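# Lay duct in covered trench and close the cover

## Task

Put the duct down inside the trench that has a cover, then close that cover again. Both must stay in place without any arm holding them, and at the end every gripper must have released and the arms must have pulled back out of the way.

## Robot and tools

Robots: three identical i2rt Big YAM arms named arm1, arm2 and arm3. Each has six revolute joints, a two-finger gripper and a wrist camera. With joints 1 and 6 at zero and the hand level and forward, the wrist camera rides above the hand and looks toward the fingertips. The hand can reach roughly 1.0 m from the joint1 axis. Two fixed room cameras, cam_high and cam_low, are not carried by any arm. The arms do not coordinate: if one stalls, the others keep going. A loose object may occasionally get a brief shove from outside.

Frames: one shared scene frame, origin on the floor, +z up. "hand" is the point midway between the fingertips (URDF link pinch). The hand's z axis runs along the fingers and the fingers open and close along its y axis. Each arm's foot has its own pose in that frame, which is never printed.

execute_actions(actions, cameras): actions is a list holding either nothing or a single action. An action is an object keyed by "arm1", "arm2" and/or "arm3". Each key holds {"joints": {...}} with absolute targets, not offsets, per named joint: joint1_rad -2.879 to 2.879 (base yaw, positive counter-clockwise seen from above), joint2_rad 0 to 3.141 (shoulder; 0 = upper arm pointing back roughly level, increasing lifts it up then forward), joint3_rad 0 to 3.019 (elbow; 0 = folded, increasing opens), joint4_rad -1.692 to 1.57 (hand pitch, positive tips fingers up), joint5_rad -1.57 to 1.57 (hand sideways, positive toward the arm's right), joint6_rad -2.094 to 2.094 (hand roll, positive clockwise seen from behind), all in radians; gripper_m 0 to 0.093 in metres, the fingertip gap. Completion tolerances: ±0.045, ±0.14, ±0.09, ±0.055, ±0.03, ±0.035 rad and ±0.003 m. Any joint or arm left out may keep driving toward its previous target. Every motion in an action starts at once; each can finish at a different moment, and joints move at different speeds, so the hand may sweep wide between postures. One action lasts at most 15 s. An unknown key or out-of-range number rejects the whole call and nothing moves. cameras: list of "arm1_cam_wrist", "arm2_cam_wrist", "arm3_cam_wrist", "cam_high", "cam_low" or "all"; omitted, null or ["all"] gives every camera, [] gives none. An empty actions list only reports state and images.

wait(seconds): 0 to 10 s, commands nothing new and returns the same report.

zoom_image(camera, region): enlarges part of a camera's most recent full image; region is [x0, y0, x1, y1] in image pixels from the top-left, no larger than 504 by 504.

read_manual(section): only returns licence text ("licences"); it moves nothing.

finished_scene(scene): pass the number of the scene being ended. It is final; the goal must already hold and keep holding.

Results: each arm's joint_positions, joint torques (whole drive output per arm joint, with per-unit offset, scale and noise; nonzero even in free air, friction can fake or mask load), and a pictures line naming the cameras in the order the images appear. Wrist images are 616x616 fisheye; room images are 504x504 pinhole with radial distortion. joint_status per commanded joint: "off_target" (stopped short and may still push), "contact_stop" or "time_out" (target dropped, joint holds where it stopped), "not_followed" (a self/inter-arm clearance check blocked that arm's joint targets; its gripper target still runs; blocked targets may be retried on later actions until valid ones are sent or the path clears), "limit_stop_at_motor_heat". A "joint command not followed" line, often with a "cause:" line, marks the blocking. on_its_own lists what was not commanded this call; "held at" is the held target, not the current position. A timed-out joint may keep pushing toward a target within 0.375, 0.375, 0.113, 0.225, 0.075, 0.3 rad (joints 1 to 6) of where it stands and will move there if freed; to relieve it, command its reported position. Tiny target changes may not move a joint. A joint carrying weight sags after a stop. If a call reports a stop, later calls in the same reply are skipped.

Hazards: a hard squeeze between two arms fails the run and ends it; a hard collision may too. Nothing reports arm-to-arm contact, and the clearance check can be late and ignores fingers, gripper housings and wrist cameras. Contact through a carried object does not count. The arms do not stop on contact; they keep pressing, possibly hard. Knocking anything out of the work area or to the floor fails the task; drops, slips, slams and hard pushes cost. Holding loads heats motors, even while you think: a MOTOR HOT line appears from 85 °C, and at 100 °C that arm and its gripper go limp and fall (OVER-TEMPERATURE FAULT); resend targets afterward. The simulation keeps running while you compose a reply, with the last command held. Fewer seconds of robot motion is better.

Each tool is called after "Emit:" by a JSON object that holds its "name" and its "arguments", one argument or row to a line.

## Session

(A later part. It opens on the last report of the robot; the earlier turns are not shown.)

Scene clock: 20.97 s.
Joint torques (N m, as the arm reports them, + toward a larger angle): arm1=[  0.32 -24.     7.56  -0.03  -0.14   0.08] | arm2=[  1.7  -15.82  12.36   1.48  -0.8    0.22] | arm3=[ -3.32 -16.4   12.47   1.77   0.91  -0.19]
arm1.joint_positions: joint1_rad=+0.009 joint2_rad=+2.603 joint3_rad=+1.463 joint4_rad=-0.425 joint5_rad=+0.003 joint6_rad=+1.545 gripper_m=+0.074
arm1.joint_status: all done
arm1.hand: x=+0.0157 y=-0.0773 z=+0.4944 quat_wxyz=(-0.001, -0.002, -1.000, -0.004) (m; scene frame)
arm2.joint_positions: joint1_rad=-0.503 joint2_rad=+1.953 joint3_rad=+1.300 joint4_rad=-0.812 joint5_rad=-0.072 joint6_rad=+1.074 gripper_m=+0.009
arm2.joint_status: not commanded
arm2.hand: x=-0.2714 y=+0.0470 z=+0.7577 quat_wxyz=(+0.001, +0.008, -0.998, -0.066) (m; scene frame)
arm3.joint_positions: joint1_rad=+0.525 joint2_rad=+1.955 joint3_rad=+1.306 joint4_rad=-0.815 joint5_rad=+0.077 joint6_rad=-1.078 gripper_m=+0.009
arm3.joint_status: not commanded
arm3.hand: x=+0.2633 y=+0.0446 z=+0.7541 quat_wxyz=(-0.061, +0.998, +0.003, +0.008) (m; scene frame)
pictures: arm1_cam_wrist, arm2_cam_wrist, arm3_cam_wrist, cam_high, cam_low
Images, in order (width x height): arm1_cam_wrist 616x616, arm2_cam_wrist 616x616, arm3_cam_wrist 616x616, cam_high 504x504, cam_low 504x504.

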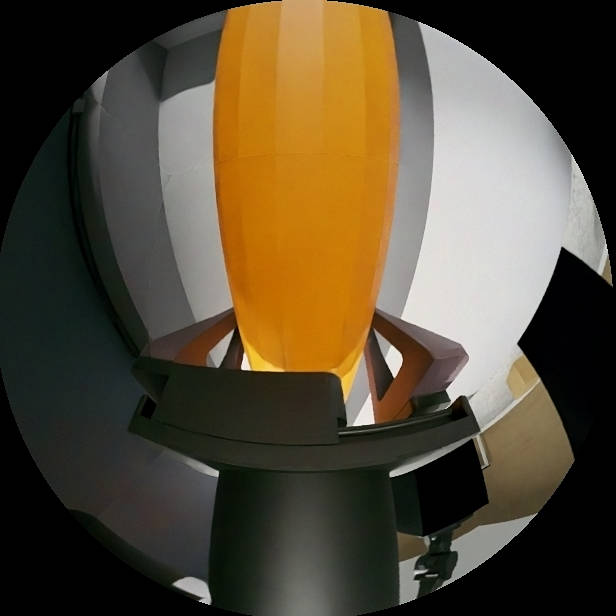

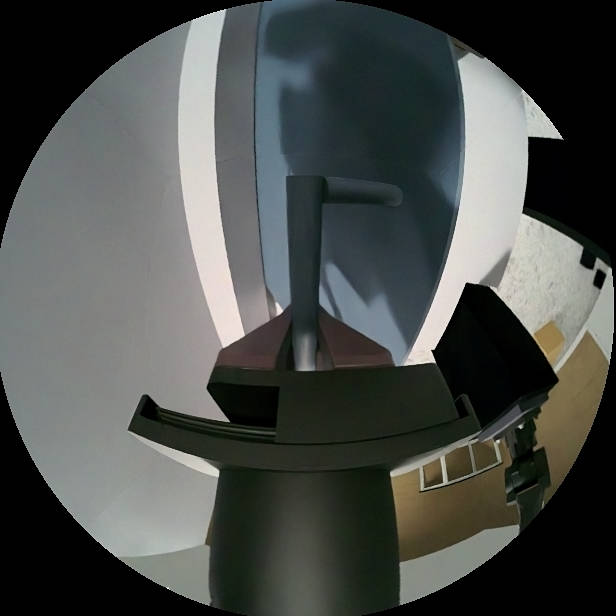

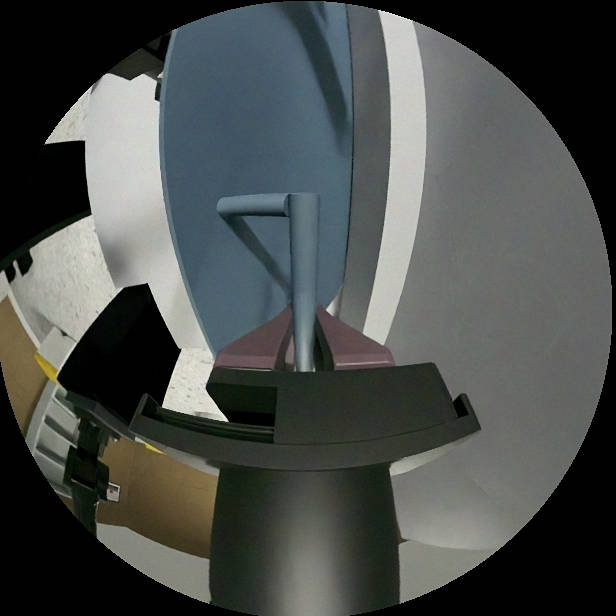

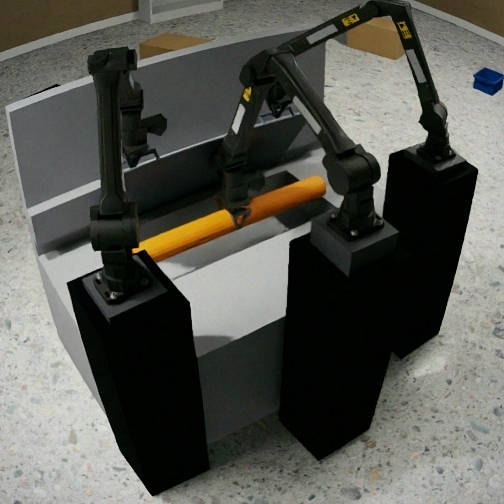

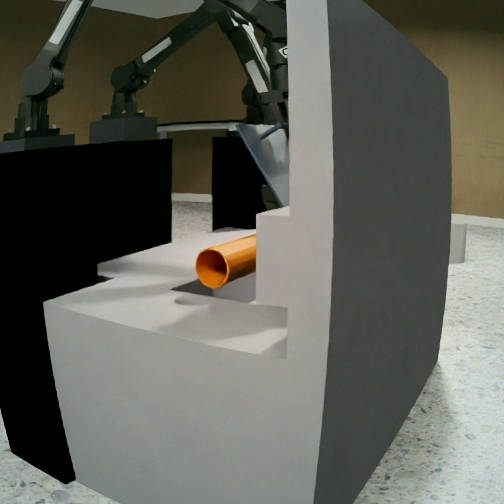

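Emit:
{"name": "execute_actions", "arguments": {
  "actions": [
    {"arm1":{"joints":{"joint1_rad":0.032,"joint2_rad":2.705,"joint3_rad":1.583,"joint4_rad":-0.395,"joint6_rad":1.56}}}
  ],
  "cameras": ["cam_low","cam_high","arm1_cam_wrist"]
}}

Scene clock: 22.57 s.
Joint torques (N m, as the arm reports them, + toward a larger angle): arm1=[  0.05 -23.28   7.27   0.83  -0.12   0.09] | arm2=[  2.11 -15.26  11.96   1.57  -0.74   0.19] | arm3=[ -3.48 -16.36  12.47   1.77   0.91  -0.2 ]
arm1.joint_positions: joint1_rad=+0.025 joint2_rad=+2.723 joint3_rad=+1.557 joint4_rad=-0.401 joint5_rad=+0.003 joint6_rad=+1.552 gripper_m=+0.074
arm1.joint_status: all done
arm1.hand: x=+0.0072 y=-0.0727 z=+0.4465 quat_wxyz=(-0.001, +0.003, -1.000, -0.003) (m; scene frame)
arm2.joint_positions: joint1_rad=-0.503 joint2_rad=+1.953 joint3_rad=+1.300 joint4_rad=-0.812 joint5_rad=-0.072 joint6_rad=+1.074 gripper_m=+0.009
arm2.joint_status: not commanded
arm2.hand: x=-0.2714 y=+0.0470 z=+0.7577 quat_wxyz=(+0.001, +0.008, -0.998, -0.066) (m; scene frame)
arm3.joint_positions: joint1_rad=+0.525 joint2_rad=+1.955 joint3_rad=+1.306 joint4_rad=-0.815 joint5_rad=+0.077 joint6_rad=-1.078 gripper_m=+0.009
arm3.joint_status: not commanded
arm3.hand: x=+0.2633 y=+0.0446 z=+0.7541 quat_wxyz=(-0.061, +0.998, +0.003, +0.008) (m; scene frame)
pictures: arm1_cam_wrist, cam_high, cam_low
Images, in order (width x height): arm1_cam_wrist 616x616, cam_high 504x504, cam_low 504x504.

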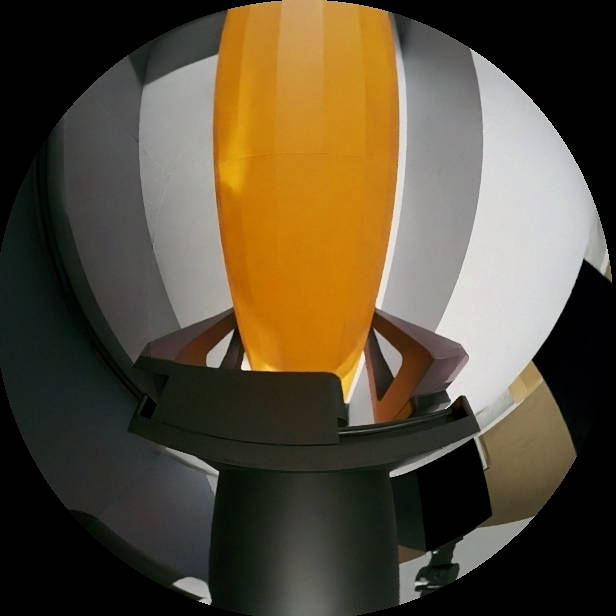

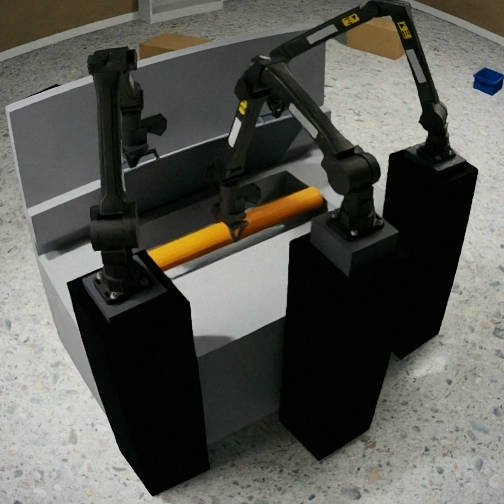

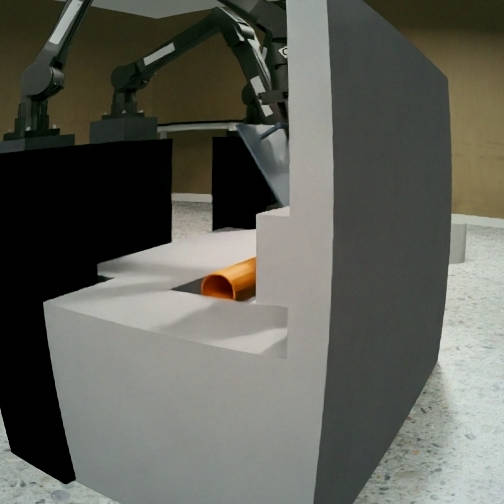

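Duct is entering the trench cleanly with no extra loads. Continue down.

Emit:
{"name": "execute_actions", "arguments": {
  "actions": [
    {"arm1":{"joints":{"joint2_rad":2.838,"joint3_rad":1.682,"joint4_rad":-0.372}}}
  ],
  "cameras": ["cam_high"]
}}

Emit:
{"name": "execute_actions", "arguments": {
  "actions": [
    {"arm1":{"joints":{"joint2_rad":2.915,"joint3_rad":1.725,"joint4_rad":-0.366}}}
  ],
  "cameras": ["cam_high","arm1_cam_wrist"]
}}

Scene clock: 24.17 s.
Joint torques (N m, as the arm reports them, + toward a larger angle): arm1=[ -0.1  -23.94   6.46   0.78  -0.13   0.09] | arm2=[  1.92 -16.16  12.25   1.6   -0.78   0.23] | arm3=[ -3.37 -16.41  12.46   1.77   0.92  -0.2 ]
arm1.joint_positions: joint1_rad=+0.025 joint2_rad=+2.858 joint3_rad=+1.660 joint4_rad=-0.377 joint5_rad=+0.003 joint6_rad=+1.553 gripper_m=+0.074
arm1.joint_status: all done
arm1.hand: x=+0.0070 y=-0.0768 z=+0.3909 quat_wxyz=(+0.000, +0.003, -1.000, +0.001) (m; scene frame)
arm2.joint_positions: joint1_rad=-0.503 joint2_rad=+1.953 joint3_rad=+1.300 joint4_rad=-0.812 joint5_rad=-0.072 joint6_rad=+1.074 gripper_m=+0.009
arm2.joint_status: not commanded
arm2.hand: x=-0.2714 y=+0.0470 z=+0.7577 quat_wxyz=(+0.001, +0.008, -0.998, -0.066) (m; scene frame)
arm3.joint_positions: joint1_rad=+0.525 joint2_rad=+1.955 joint3_rad=+1.306 joint4_rad=-0.815 joint5_rad=+0.077 joint6_rad=-1.078 gripper_m=+0.009
arm3.joint_status: not commanded
arm3.hand: x=+0.2633 y=+0.0446 z=+0.7541 quat_wxyz=(-0.061, +0.998, +0.003, +0.008) (m; scene frame)
pictures: cam_high
Images, in order (width x height): cam_high 504x504.

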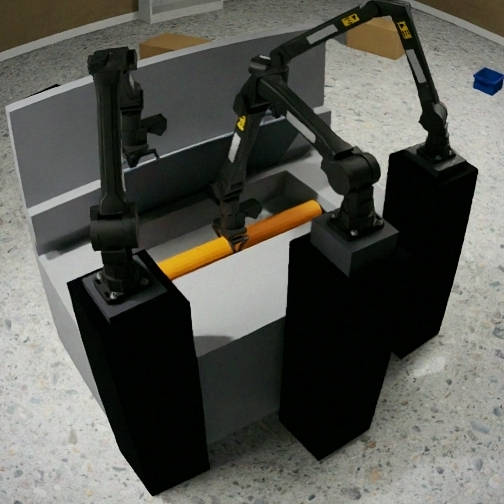

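Scene clock: 24.90 s.
Joint torques (N m, as the arm reports them, + toward a larger angle): arm1=[ -0.09 -21.52   6.65   0.7   -0.13   0.11] | arm2=[  1.72 -16.18  12.3    1.55  -0.77   0.25] | arm3=[ -3.34 -16.38  12.47   1.76   0.91  -0.19]
arm1.joint_positions: joint1_rad=+0.025 joint2_rad=+2.909 joint3_rad=+1.702 joint4_rad=-0.372 joint5_rad=+0.003 joint6_rad=+1.553 gripper_m=+0.074
arm1.joint_status: all done
arm1.hand: x=+0.0069 y=-0.0798 z=+0.3700 quat_wxyz=(+0.000, +0.003, -1.000, +0.003) (m; scene frame)
arm2.joint_positions: joint1_rad=-0.503 joint2_rad=+1.953 joint3_rad=+1.300 joint4_rad=-0.812 joint5_rad=-0.072 joint6_rad=+1.074 gripper_m=+0.009
arm2.joint_status: not commanded
arm2.hand: x=-0.2714 y=+0.0470 z=+0.7577 quat_wxyz=(+0.001, +0.008, -0.998, -0.066) (m; scene frame)
arm3.joint_positions: joint1_rad=+0.525 joint2_rad=+1.955 joint3_rad=+1.306 joint4_rad=-0.815 joint5_rad=+0.077 joint6_rad=-1.078 gripper_m=+0.009
arm3.joint_status: not commanded
arm3.hand: x=+0.2633 y=+0.0446 z=+0.7541 quat_wxyz=(-0.061, +0.998, +0.003, +0.008) (m; scene frame)
pictures: arm1_cam_wrist, cam_high
Images, in order (width x height): arm1_cam_wrist 616x616, cam_high 504x504.

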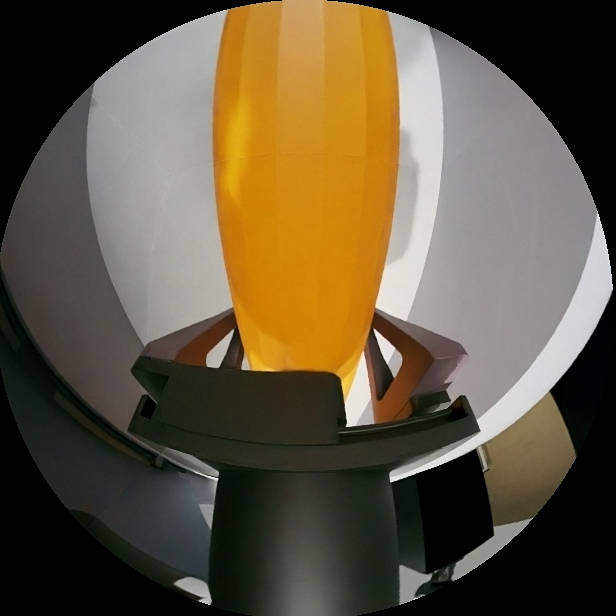

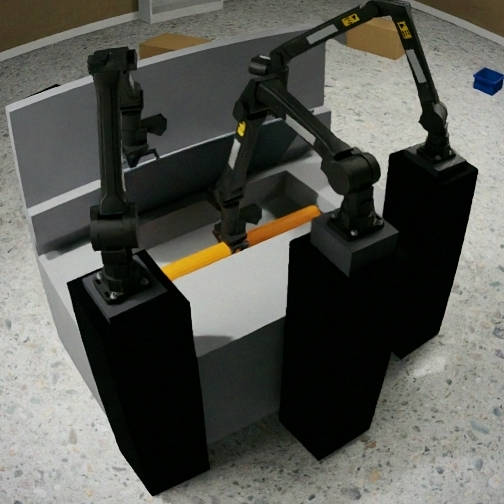

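Emit:
{"name": "execute_actions", "arguments": {
  "actions": [
    {"arm1":{"joints":{"joint2_rad":2.93,"joint3_rad":1.705,"gripper_m":0.093}}}
  ],
  "cameras": ["arm1_cam_wrist"]
}}

Emit:
{"name": "execute_actions", "arguments": {
  "actions": [
    {"arm1":{"joints":{"joint2_rad":2.81,"joint3_rad":1.61,"joint4_rad":-0.36}}}
  ],
  "cameras": ["arm1_cam_wrist"]
}}

Emit:
{"name": "execute_actions", "arguments": {
  "actions": [
    {"arm1":{"joints":{"joint2_rad":2.66,"joint3_rad":1.48,"joint4_rad":-0.37}}}
  ],
  "cameras": ["arm1_cam_wrist"]
}}

Scene clock: 25.83 s.
Joint torques (N m, as the arm reports them, + toward a larger angle): arm1=[  0.09 -20.23   4.83   0.75  -0.14   0.08] | arm2=[  1.84 -15.44  12.31   1.56  -0.78   0.24] | arm3=[ -3.35 -16.39  12.5    1.78   0.91  -0.19]
arm1.joint_positions: joint1_rad=+0.025 joint2_rad=+2.909 joint3_rad=+1.702 joint4_rad=-0.372 joint5_rad=+0.003 joint6_rad=+1.553 gripper_m=+0.093
arm1.joint_status: all done
arm1.hand: x=+0.0069 y=-0.0798 z=+0.3700 quat_wxyz=(+0.000, +0.002, -1.000, +0.003) (m; scene frame)
arm2.joint_positions: joint1_rad=-0.503 joint2_rad=+1.953 joint3_rad=+1.300 joint4_rad=-0.812 joint5_rad=-0.072 joint6_rad=+1.074 gripper_m=+0.009
arm2.joint_status: not commanded
arm2.hand: x=-0.2714 y=+0.0470 z=+0.7577 quat_wxyz=(+0.001, +0.008, -0.998, -0.066) (m; scene frame)
arm3.joint_positions: joint1_rad=+0.525 joint2_rad=+1.955 joint3_rad=+1.306 joint4_rad=-0.815 joint5_rad=+0.077 joint6_rad=-1.078 gripper_m=+0.009
arm3.joint_status: not commanded
arm3.hand: x=+0.2633 y=+0.0446 z=+0.7541 quat_wxyz=(-0.061, +0.998, +0.003, +0.008) (m; scene frame)
pictures: arm1_cam_wrist
Images, in order (width x height): arm1_cam_wrist 616x616.

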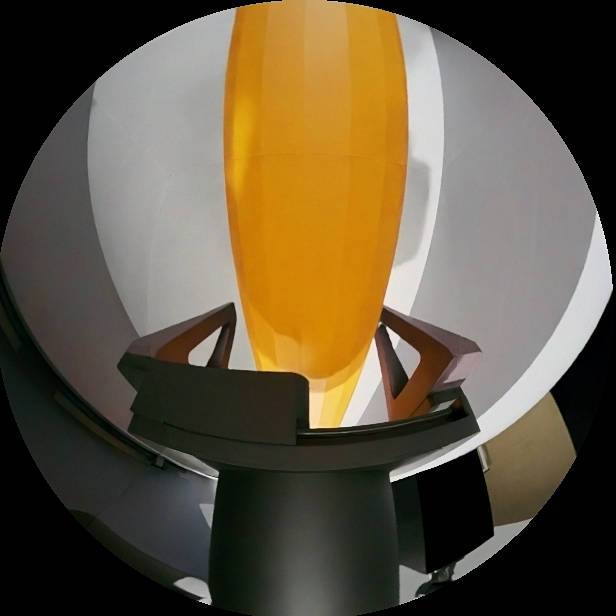

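Scene clock: 26.73 s.
Joint torques (N m, as the arm reports them, + toward a larger angle): arm1=[  0.02 -23.15   4.45   0.79  -0.13   0.09] | arm2=[  2.45 -16.35  12.14   1.54  -0.84   0.21] | arm3=[ -3.41 -16.31  12.48   1.77   0.92  -0.19]
arm1.joint_positions: joint1_rad=+0.025 joint2_rad=+2.829 joint3_rad=+1.610 joint4_rad=-0.366 joint5_rad=+0.003 joint6_rad=+1.553 gripper_m=+0.093
arm1.joint_status: all done
arm1.hand: x=+0.0068 y=-0.0884 z=+0.3991 quat_wxyz=(+0.000, +0.002, -1.000, +0.006) (m; scene frame)
arm2.joint_positions: joint1_rad=-0.503 joint2_rad=+1.953 joint3_rad=+1.300 joint4_rad=-0.812 joint5_rad=-0.072 joint6_rad=+1.074 gripper_m=+0.009
arm2.joint_status: not commanded
arm2.hand: x=-0.2714 y=+0.0470 z=+0.7577 quat_wxyz=(+0.001, +0.008, -0.998, -0.066) (m; scene frame)
arm3.joint_positions: joint1_rad=+0.525 joint2_rad=+1.955 joint3_rad=+1.306 joint4_rad=-0.815 joint5_rad=+0.077 joint6_rad=-1.078 gripper_m=+0.009
arm3.joint_status: not commanded
arm3.hand: x=+0.2633 y=+0.0446 z=+0.7541 quat_wxyz=(-0.061, +0.998, +0.003, +0.008) (m; scene frame)
pictures: arm1_cam_wrist
Images, in order (width x height): arm1_cam_wrist 616x616.

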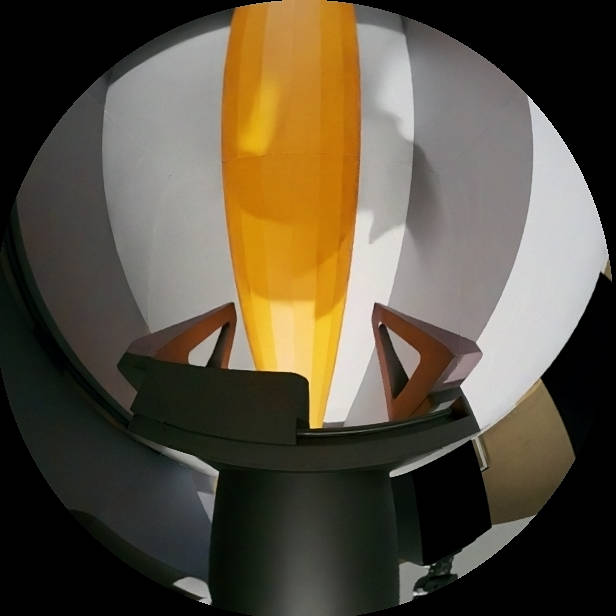

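Scene clock: 27.87 s.
Joint torques (N m, as the arm reports them, + toward a larger angle): arm1=[ -0.07 -21.79   4.62   0.33  -0.12   0.08] | arm2=[  2.32 -15.01  12.41   1.66  -0.68   0.21] | arm3=[ -3.37 -16.43  12.48   1.77   0.92  -0.19]
arm1.joint_positions: joint1_rad=+0.025 joint2_rad=+2.662 joint3_rad=+1.483 joint4_rad=-0.366 joint5_rad=+0.003 joint6_rad=+1.553 gripper_m=+0.093
arm1.joint_status: all done
arm1.hand: x=+0.0071 y=-0.0785 z=+0.4672 quat_wxyz=(-0.001, +0.002, -1.000, -0.013) (m; scene frame)
arm2.joint_positions: joint1_rad=-0.503 joint2_rad=+1.953 joint3_rad=+1.300 joint4_rad=-0.812 joint5_rad=-0.072 joint6_rad=+1.074 gripper_m=+0.009
arm2.joint_status: not commanded
arm2.hand: x=-0.2714 y=+0.0470 z=+0.7577 quat_wxyz=(+0.001, +0.008, -0.998, -0.066) (m; scene frame)
arm3.joint_positions: joint1_rad=+0.525 joint2_rad=+1.955 joint3_rad=+1.306 joint4_rad=-0.815 joint5_rad=+0.077 joint6_rad=-1.078 gripper_m=+0.009
arm3.joint_status: not commanded
arm3.hand: x=+0.2633 y=+0.0446 z=+0.7541 quat_wxyz=(-0.061, +0.998, +0.003, +0.008) (m; scene frame)
pictures: arm1_cam_wrist
Images, in order (width x height): arm1_cam_wrist 616x616.

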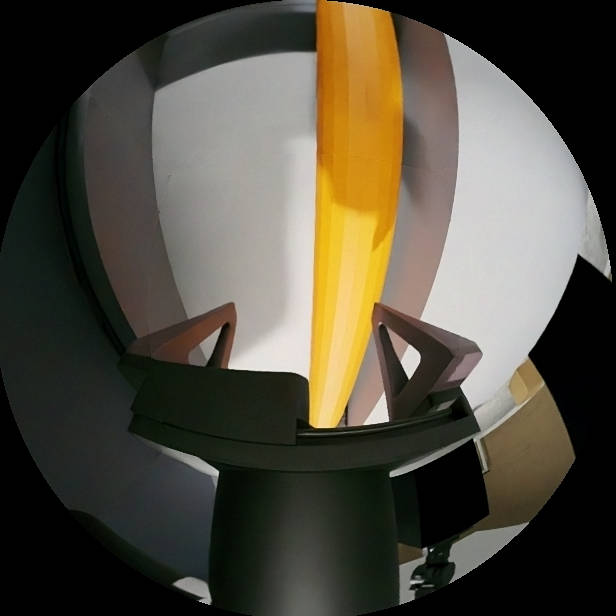

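Emit:
{"name": "execute_actions", "arguments": {
  "actions": [
    {"arm1":{"joints":{"joint2_rad":2.40,"joint3_rad":1.12,"joint4_rad":-0.31}}}
  ],
  "cameras": []
}}

Emit:
{"name": "execute_actions", "arguments": {
  "actions": [
    {"arm1":{"joints":{"joint2_rad":1.7,"joint3_rad":0.45,"joint4_rad":-0.3}},"arm2":{"joints":{"joint1_rad":-0.555,"joint2_rad":1.86,"joint3_rad":1.10,"joint4_rad":-0.57,"joint5_rad":-0.10,"joint6_rad":1.017}},"arm3":{"joints":{"joint1_rad":0.575,"joint2_rad":1.86,"joint3_rad":1.105,"joint4_rad":-0.57,"joint5_rad":0.103,"joint6_rad":-1.015}}}
  ],
  "cameras": ["cam_low","cam_high"]
}}

Scene clock: 29.83 s.
Joint torques (N m, as the arm reports them, + toward a larger angle): arm1=[ -0.01 -18.08   3.72   0.94  -0.13   0.07] | arm2=[  2.32 -15.98  12.1    1.68  -0.75   0.25] | arm3=[ -3.31 -16.46  12.48   1.75   0.91  -0.19]
arm1.joint_positions: joint1_rad=+0.025 joint2_rad=+2.392 joint3_rad=+1.121 joint4_rad=-0.323 joint5_rad=+0.003 joint6_rad=+1.553 gripper_m=+0.093
arm1.joint_status: all done
arm1.hand: x=+0.0062 y=-0.1672 z=+0.5489 quat_wxyz=(+0.000, +0.002, -1.000, +0.011) (m; scene frame)
arm2.joint_positions: joint1_rad=-0.503 joint2_rad=+1.953 joint3_rad=+1.300 joint4_rad=-0.812 joint5_rad=-0.072 joint6_rad=+1.074 gripper_m=+0.009
arm2.joint_status: not commanded
arm2.hand: x=-0.2714 y=+0.0470 z=+0.7577 quat_wxyz=(+0.001, +0.008, -0.998, -0.066) (m; scene frame)
arm3.joint_positions: joint1_rad=+0.525 joint2_rad=+1.955 joint3_rad=+1.306 joint4_rad=-0.815 joint5_rad=+0.077 joint6_rad=-1.078 gripper_m=+0.009
arm3.joint_status: not commanded
arm3.hand: x=+0.2633 y=+0.0446 z=+0.7541 quat_wxyz=(-0.061, +0.998, +0.003, +0.008) (m; scene frame)
pictures: none
No camera images: the call's "cameras" was empty. Leave "cameras" out to get every camera's image.

Scene clock: 31.17 s.
Joint torques (N m, as the arm reports them, + toward a larger angle): arm1=[  0.18 -10.71   4.16   0.76  -0.13   0.09] | arm2=[  1.91 -17.08   7.02   1.92  -0.25   0.14] | arm3=[ -2.97 -17.01   7.91   1.96   0.29  -0.06]
arm1.joint_positions: joint1_rad=+0.025 joint2_rad=+1.716 joint3_rad=+0.449 joint4_rad=-0.308 joint5_rad=+0.003 joint6_rad=+1.553 gripper_m=+0.093
arm1.joint_status: all done
arm1.hand: x=+0.0041 y=-0.3629 z=+0.7058 quat_wxyz=(+0.000, +0.002, -1.000, +0.001) (m; scene frame)
arm2.joint_positions: joint1_rad=-0.576 joint2_rad=+1.910 joint3_rad=+1.069 joint4_rad=-0.606 joint5_rad=-0.095 joint6_rad=+1.004 gripper_m=+0.009
arm2.joint_status: all done
arm2.hand: x=-0.2693 y=-0.0197 z=+0.7141 quat_wxyz=(+0.001, +0.008, -0.997, -0.080) (m; scene frame)
arm3.joint_positions: joint1_rad=+0.598 joint2_rad=+1.909 joint3_rad=+1.070 joint4_rad=-0.604 joint5_rad=+0.096 joint6_rad=-1.008 gripper_m=+0.009
arm3.joint_status: all done
arm3.hand: x=+0.2626 y=-0.0240 z=+0.7115 quat_wxyz=(-0.075, +0.997, +0.004, +0.005) (m; scene frame)
pictures: cam_high, cam_low
Images, in order (width x height): cam_high 504x504, cam_low 504x504.

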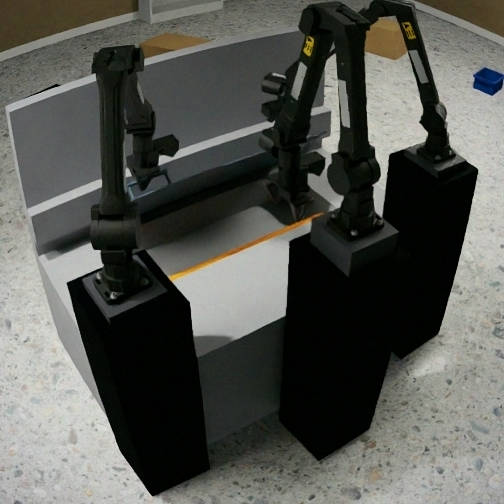

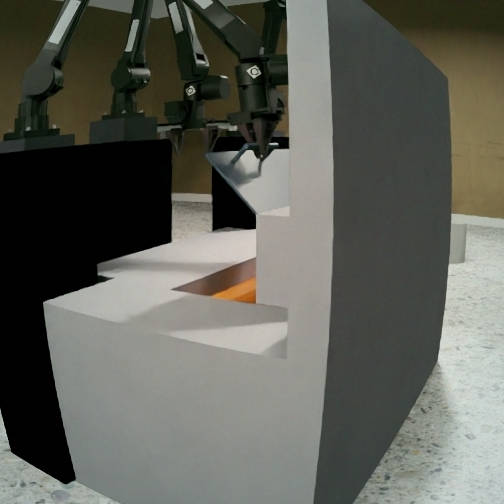

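Emit:
{"name": "execute_actions", "arguments": {
  "actions": [
    {"arm2":{"joints":{"joint1_rad":-0.645,"joint2_rad":1.93,"joint3_rad":0.905,"joint4_rad":-0.335,"joint5_rad":-0.11,"joint6_rad":0.933}},"arm3":{"joints":{"joint1_rad":0.67,"joint2_rad":1.93,"joint3_rad":0.91,"joint4_rad":-0.335,"joint5_rad":0.113,"joint6_rad":-0.927}}}
  ],
  "cameras": []
}}

Emit:
{"name": "execute_actions", "arguments": {
  "actions": [
    {"arm2":{"joints":{"joint1_rad":-0.724,"joint2_rad":2.125,"joint3_rad":0.82,"joint4_rad":-0.08,"joint5_rad":-0.117,"joint6_rad":0.859}},"arm3":{"joints":{"joint1_rad":0.752,"joint2_rad":2.125,"joint3_rad":0.824,"joint4_rad":-0.08,"joint5_rad":0.12,"joint6_rad":-0.85}}}
  ],
  "cameras": []
}}

Emit:
{"name": "execute_actions", "arguments": {
  "actions": [
    {"arm2":{"joints":{"joint1_rad":-0.765,"joint2_rad":2.315,"joint3_rad":0.84,"joint4_rad":0.092,"joint5_rad":-0.12,"joint6_rad":0.82}},"arm3":{"joints":{"joint1_rad":0.794,"joint2_rad":2.318,"joint3_rad":0.845,"joint4_rad":0.092,"joint5_rad":0.123,"joint6_rad":-0.811}}}
  ],
  "cameras": ["cam_low"]
}}

Scene clock: 32.83 s.
Joint torques (N m, as the arm reports them, + toward a larger angle): arm1=[ -0.19 -10.79   4.25   0.91  -0.13   0.08] | arm2=[  1.05 -15.65   4.61   1.26  -0.23   0.07] | arm3=[ -1.98 -15.18   5.36   1.32   0.19   0.03]
arm1.joint_positions: joint1_rad=+0.025 joint2_rad=+1.716 joint3_rad=+0.449 joint4_rad=-0.308 joint5_rad=+0.003 joint6_rad=+1.553 gripper_m=+0.093
arm1.joint_status: not commanded
arm1.hand: x=+0.0041 y=-0.3629 z=+0.7058 quat_wxyz=(+0.000, +0.002, -1.000, +0.001) (m; scene frame)
arm2.joint_positions: joint1_rad=-0.656 joint2_rad=+1.974 joint3_rad=+0.891 joint4_rad=-0.352 joint5_rad=-0.105 joint6_rad=+0.925 gripper_m=+0.009
arm2.joint_status: all done
arm2.hand: x=-0.2676 y=-0.0817 z=+0.6483 quat_wxyz=(-0.004, +0.008, -0.996, -0.088) (m; scene frame)
arm3.joint_positions: joint1_rad=+0.681 joint2_rad=+1.969 joint3_rad=+0.889 joint4_rad=-0.351 joint5_rad=+0.108 joint6_rad=-0.926 gripper_m=+0.009
arm3.joint_status: all done
arm3.hand: x=+0.2620 y=-0.0872 z=+0.6482 quat_wxyz=(-0.084, +0.996, +0.003, +0.000) (m; scene frame)
pictures: none
No camera images: the call's "cameras" was empty. Leave "cameras" out to get every camera's image.

Scene clock: 33.83 s.
Joint torques (N m, as the arm reports them, + toward a larger angle): arm1=[ -0.02 -10.7    4.22   0.9   -0.15   0.07] | arm2=[  1.66 -16.62   1.79   0.71  -0.23   0.08] | arm3=[ -1.3  -15.98   2.21   1.12   0.11   0.04]
arm1.joint_positions: joint1_rad=+0.025 joint2_rad=+1.716 joint3_rad=+0.449 joint4_rad=-0.308 joint5_rad=+0.003 joint6_rad=+1.553 gripper_m=+0.093
arm1.joint_status: not commanded
arm1.hand: x=+0.0041 y=-0.3629 z=+0.7058 quat_wxyz=(+0.000, +0.002, -1.000, +0.001) (m; scene frame)
arm2.joint_positions: joint1_rad=-0.728 joint2_rad=+2.175 joint3_rad=+0.822 joint4_rad=-0.090 joint5_rad=-0.111 joint6_rad=+0.854 gripper_m=+0.009
arm2.joint_status: all done
arm2.hand: x=-0.2664 y=-0.1283 z=+0.5641 quat_wxyz=(-0.006, +0.007, -0.996, -0.087) (m; scene frame)
arm3.joint_positions: joint1_rad=+0.755 joint2_rad=+2.169 joint3_rad=+0.820 joint4_rad=-0.092 joint5_rad=+0.118 joint6_rad=-0.852 gripper_m=+0.009
arm3.joint_status: all done
arm3.hand: x=+0.2627 y=-0.1353 z=+0.5647 quat_wxyz=(-0.083, +0.997, +0.003, +0.000) (m; scene frame)
pictures: none
No camera images: the call's "cameras" was empty. Leave "cameras" out to get every camera's image.

Scene clock: 34.77 s.
Joint torques (N m, as the arm reports them, + toward a larger angle): arm1=[ -0.19 -10.93   4.24   0.97  -0.14   0.08] | arm2=[ -0.92 -14.71   1.02   0.9   -0.1    0.02] | arm3=[ -0.56 -15.03   1.25   1.03  -0.14   0.11]
arm1.joint_positions: joint1_rad=+0.025 joint2_rad=+1.716 joint3_rad=+0.449 joint4_rad=-0.308 joint5_rad=+0.003 joint6_rad=+1.553 gripper_m=+0.093
arm1.joint_status: not commanded
arm1.hand: x=+0.0041 y=-0.3629 z=+0.7058 quat_wxyz=(+0.000, +0.002, -1.000, +0.001) (m; scene frame)
arm2.joint_positions: joint1_rad=-0.761 joint2_rad=+2.353 joint3_rad=+0.839 joint4_rad=+0.087 joint5_rad=-0.120 joint6_rad=+0.823 gripper_m=+0.009
arm2.joint_status: all done
arm2.hand: x=-0.2656 y=-0.1452 z=+0.5037 quat_wxyz=(-0.010, +0.007, -0.995, -0.096) (m; scene frame)
arm3.joint_positions: joint1_rad=+0.788 joint2_rad=+2.348 joint3_rad=+0.837 joint4_rad=+0.083 joint5_rad=+0.127 joint6_rad=-0.820 gripper_m=+0.009
arm3.joint_status: all done
arm3.hand: x=+0.2628 y=-0.1533 z=+0.5043 quat_wxyz=(-0.091, +0.996, +0.003, -0.004) (m; scene frame)
pictures: cam_low
Images, in order (width x height): cam_low 504x504.

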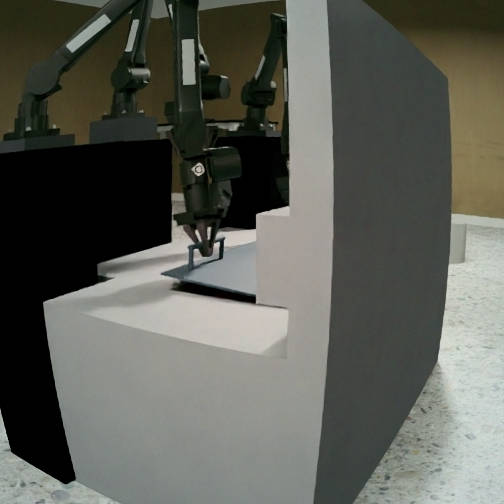

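Emit:
{"name": "execute_actions", "arguments": {
  "actions": [
    {"arm2":{"joints":{"joint1_rad":-0.768,"joint2_rad":2.415,"joint3_rad":0.87,"joint4_rad":0.135}},"arm3":{"joints":{"joint1_rad":0.796,"joint2_rad":2.415,"joint3_rad":0.87,"joint4_rad":0.135}}}
  ],
  "cameras": ["cam_low"]
}}

Scene clock: 35.77 s.
Joint torques (N m, as the arm reports them, + toward a larger angle): arm1=[ -0.03 -10.72   4.22   0.85  -0.14   0.07] | arm2=[  0.14 -14.1    0.68   1.07  -0.19   0.03] | arm3=[ -0.85 -13.58   0.55   0.99  -0.02   0.06]
arm1.joint_positions: joint1_rad=+0.025 joint2_rad=+1.716 joint3_rad=+0.449 joint4_rad=-0.308 joint5_rad=+0.003 joint6_rad=+1.553 gripper_m=+0.093
arm1.joint_status: not commanded
arm1.hand: x=+0.0041 y=-0.3629 z=+0.7058 quat_wxyz=(+0.000, +0.002, -1.000, +0.001) (m; scene frame)
arm2.joint_positions: joint1_rad=-0.765 joint2_rad=+2.432 joint3_rad=+0.869 joint4_rad=+0.130 joint5_rad=-0.118 joint6_rad=+0.819 gripper_m=+0.009
arm2.joint_status: all done
arm2.hand: x=-0.2659 y=-0.1491 z=+0.4774 quat_wxyz=(-0.010, +0.007, -0.996, -0.093) (m; scene frame)
arm3.joint_positions: joint1_rad=+0.793 joint2_rad=+2.426 joint3_rad=+0.867 joint4_rad=+0.127 joint5_rad=+0.124 joint6_rad=-0.814 gripper_m=+0.009
arm3.joint_status: all done
arm3.hand: x=+0.2633 y=-0.1578 z=+0.4781 quat_wxyz=(-0.088, +0.996, +0.003, -0.003) (m; scene frame)
pictures: cam_low
Images, in order (width x height): cam_low 504x504.

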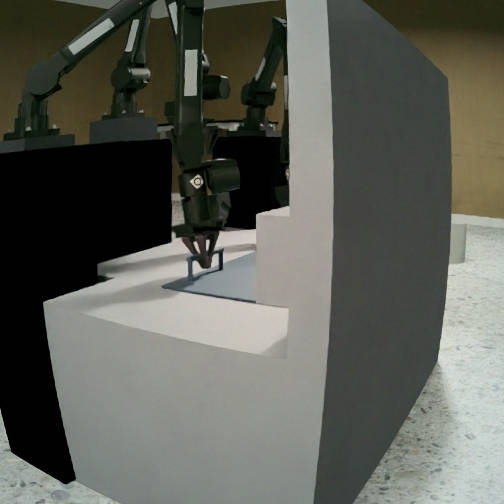

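The cover is closed. Now I'll release the handles and pull the arms back.

Emit:
{"name": "execute_actions", "arguments": {
  "actions": [
    {"arm2":{"joints":{"joint2_rad":2.436,"gripper_m":0.06}},"arm3":{"joints":{"joint2_rad":2.43,"gripper_m":0.06}}}
  ],
  "cameras": []
}}

Emit:
{"name": "execute_actions", "arguments": {
  "actions": [
    {"arm2":{"joints":{"joint2_rad":2.28,"joint3_rad":0.81,"joint4_rad":0.05}},"arm3":{"joints":{"joint2_rad":2.28,"joint3_rad":0.81,"joint4_rad":0.05}}}
  ],
  "cameras": ["cam_low"]
}}

Emit:
{"name": "execute_actions", "arguments": {
  "actions": [
    {"arm2":{"joints":{"joint1_rad":-0.4,"joint2_rad":1.6,"joint3_rad":0.6,"joint4_rad":-0.4}},"arm3":{"joints":{"joint1_rad":0.4,"joint2_rad":1.6,"joint3_rad":0.6,"joint4_rad":-0.4}}}
  ],
  "cameras": ["cam_low","cam_high"]
}}

Scene clock: 36.93 s.
Joint torques (N m, as the arm reports them, + toward a larger angle): arm1=[ -0.1  -10.91   4.28   0.86  -0.13   0.1 ] | arm2=[ -0.56 -12.65   0.62   0.68  -0.17   0.06] | arm3=[ -0.89 -12.71   0.58   1.01  -0.02   0.05]
arm1.joint_positions: joint1_rad=+0.025 joint2_rad=+1.716 joint3_rad=+0.449 joint4_rad=-0.308 joint5_rad=+0.003 joint6_rad=+1.553 gripper_m=+0.093
arm1.joint_status: not commanded
arm1.hand: x=+0.0041 y=-0.3629 z=+0.7058 quat_wxyz=(+0.000, +0.002, -1.000, +0.001) (m; scene frame)
arm2.joint_positions: joint1_rad=-0.765 joint2_rad=+2.432 joint3_rad=+0.869 joint4_rad=+0.130 joint5_rad=-0.118 joint6_rad=+0.819 gripper_m=+0.060
arm2.joint_status: all done
arm2.hand: x=-0.2659 y=-0.1491 z=+0.4774 quat_wxyz=(-0.010, +0.007, -0.996, -0.093) (m; scene frame)
arm3.joint_positions: joint1_rad=+0.793 joint2_rad=+2.426 joint3_rad=+0.867 joint4_rad=+0.127 joint5_rad=+0.124 joint6_rad=-0.814 gripper_m=+0.060
arm3.joint_status: all done
arm3.hand: x=+0.2633 y=-0.1578 z=+0.4781 quat_wxyz=(-0.088, +0.996, +0.003, -0.003) (m; scene frame)
pictures: none
No camera images: the call's "cameras" was empty. Leave "cameras" out to get every camera's image.

Scene clock: 38.07 s.
Joint torques (N m, as the arm reports them, + toward a larger angle): arm1=[ -0.15 -10.79   4.14   0.93  -0.15   0.08] | arm2=[ -0.14 -12.62   1.11   0.36  -0.16   0.1 ] | arm3=[ -0.87 -12.8    1.01   0.45  -0.02   0.06]
arm1.joint_positions: joint1_rad=+0.025 joint2_rad=+1.716 joint3_rad=+0.449 joint4_rad=-0.308 joint5_rad=+0.003 joint6_rad=+1.553 gripper_m=+0.093
arm1.joint_status: not commanded
arm1.hand: x=+0.0041 y=-0.3629 z=+0.7058 quat_wxyz=(+0.000, +0.002, -1.000, +0.001) (m; scene frame)
arm2.joint_positions: joint1_rad=-0.765 joint2_rad=+2.289 joint3_rad=+0.807 joint4_rad=+0.056 joint5_rad=-0.118 joint6_rad=+0.819 gripper_m=+0.060
arm2.joint_status: all done
arm2.hand: x=-0.2654 y=-0.1482 z=+0.5244 quat_wxyz=(-0.012, +0.007, -0.995, -0.096) (m; scene frame)
arm3.joint_positions: joint1_rad=+0.793 joint2_rad=+2.283 joint3_rad=+0.809 joint4_rad=+0.057 joint5_rad=+0.124 joint6_rad=-0.814 gripper_m=+0.060
arm3.joint_status: all done
arm3.hand: x=+0.2598 y=-0.1537 z=+0.5257 quat_wxyz=(-0.094, +0.996, +0.002, -0.009) (m; scene frame)
pictures: cam_low
Images, in order (width x height): cam_low 504x504.

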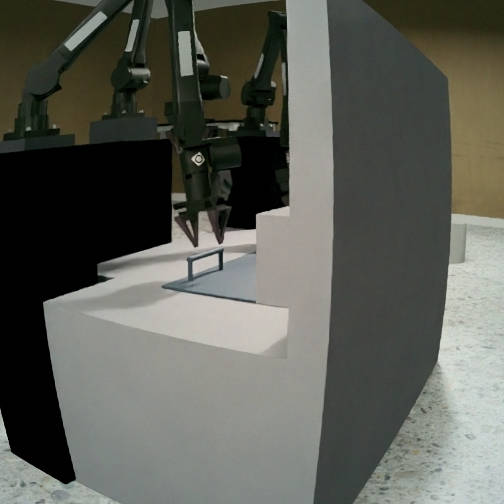

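Scene clock: 39.40 s.
Joint torques (N m, as the arm reports them, + toward a larger angle): arm1=[ -0.24 -10.94   4.21   0.96  -0.14   0.07] | arm2=[ 0.53 -8.33  4.74  0.11 -0.07  0.04] | arm3=[-1.18 -8.87  4.75  0.28  0.03  0.07]
arm1.joint_positions: joint1_rad=+0.025 joint2_rad=+1.716 joint3_rad=+0.449 joint4_rad=-0.308 joint5_rad=+0.003 joint6_rad=+1.553 gripper_m=+0.093
arm1.joint_status: not commanded
arm1.hand: x=+0.0041 y=-0.3629 z=+0.7058 quat_wxyz=(+0.000, +0.002, -1.000, +0.001) (m; scene frame)
arm2.joint_positions: joint1_rad=-0.400 joint2_rad=+1.611 joint3_rad=+0.598 joint4_rad=-0.390 joint5_rad=-0.119 joint6_rad=+0.819 gripper_m=+0.060
arm2.joint_status: all done
arm2.hand: x=-0.4080 y=-0.1197 z=+0.7154 quat_wxyz=(-0.001, +0.188, -0.977, -0.104) (m; scene frame)
arm3.joint_positions: joint1_rad=+0.401 joint2_rad=+1.605 joint3_rad=+0.595 joint4_rad=-0.389 joint5_rad=+0.123 joint6_rad=-0.814 gripper_m=+0.060
arm3.joint_status: all done
arm3.hand: x=+0.4112 y=-0.1195 z=+0.7166 quat_wxyz=(-0.101, +0.976, -0.192, +0.006) (m; scene frame)
pictures: cam_high, cam_low
Images, in order (width x height): cam_high 504x504, cam_low 504x504.

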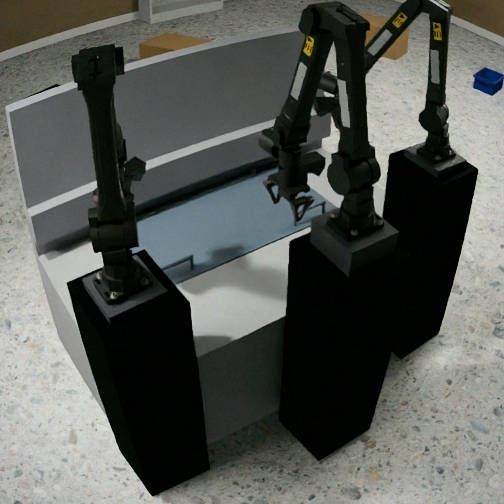

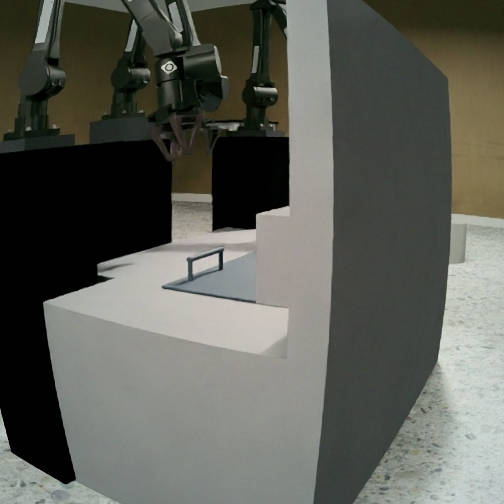

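Emit:
{"name": "finished_scene", "arguments": {
  "scene": 2
}}

The scene is finished: the task was done.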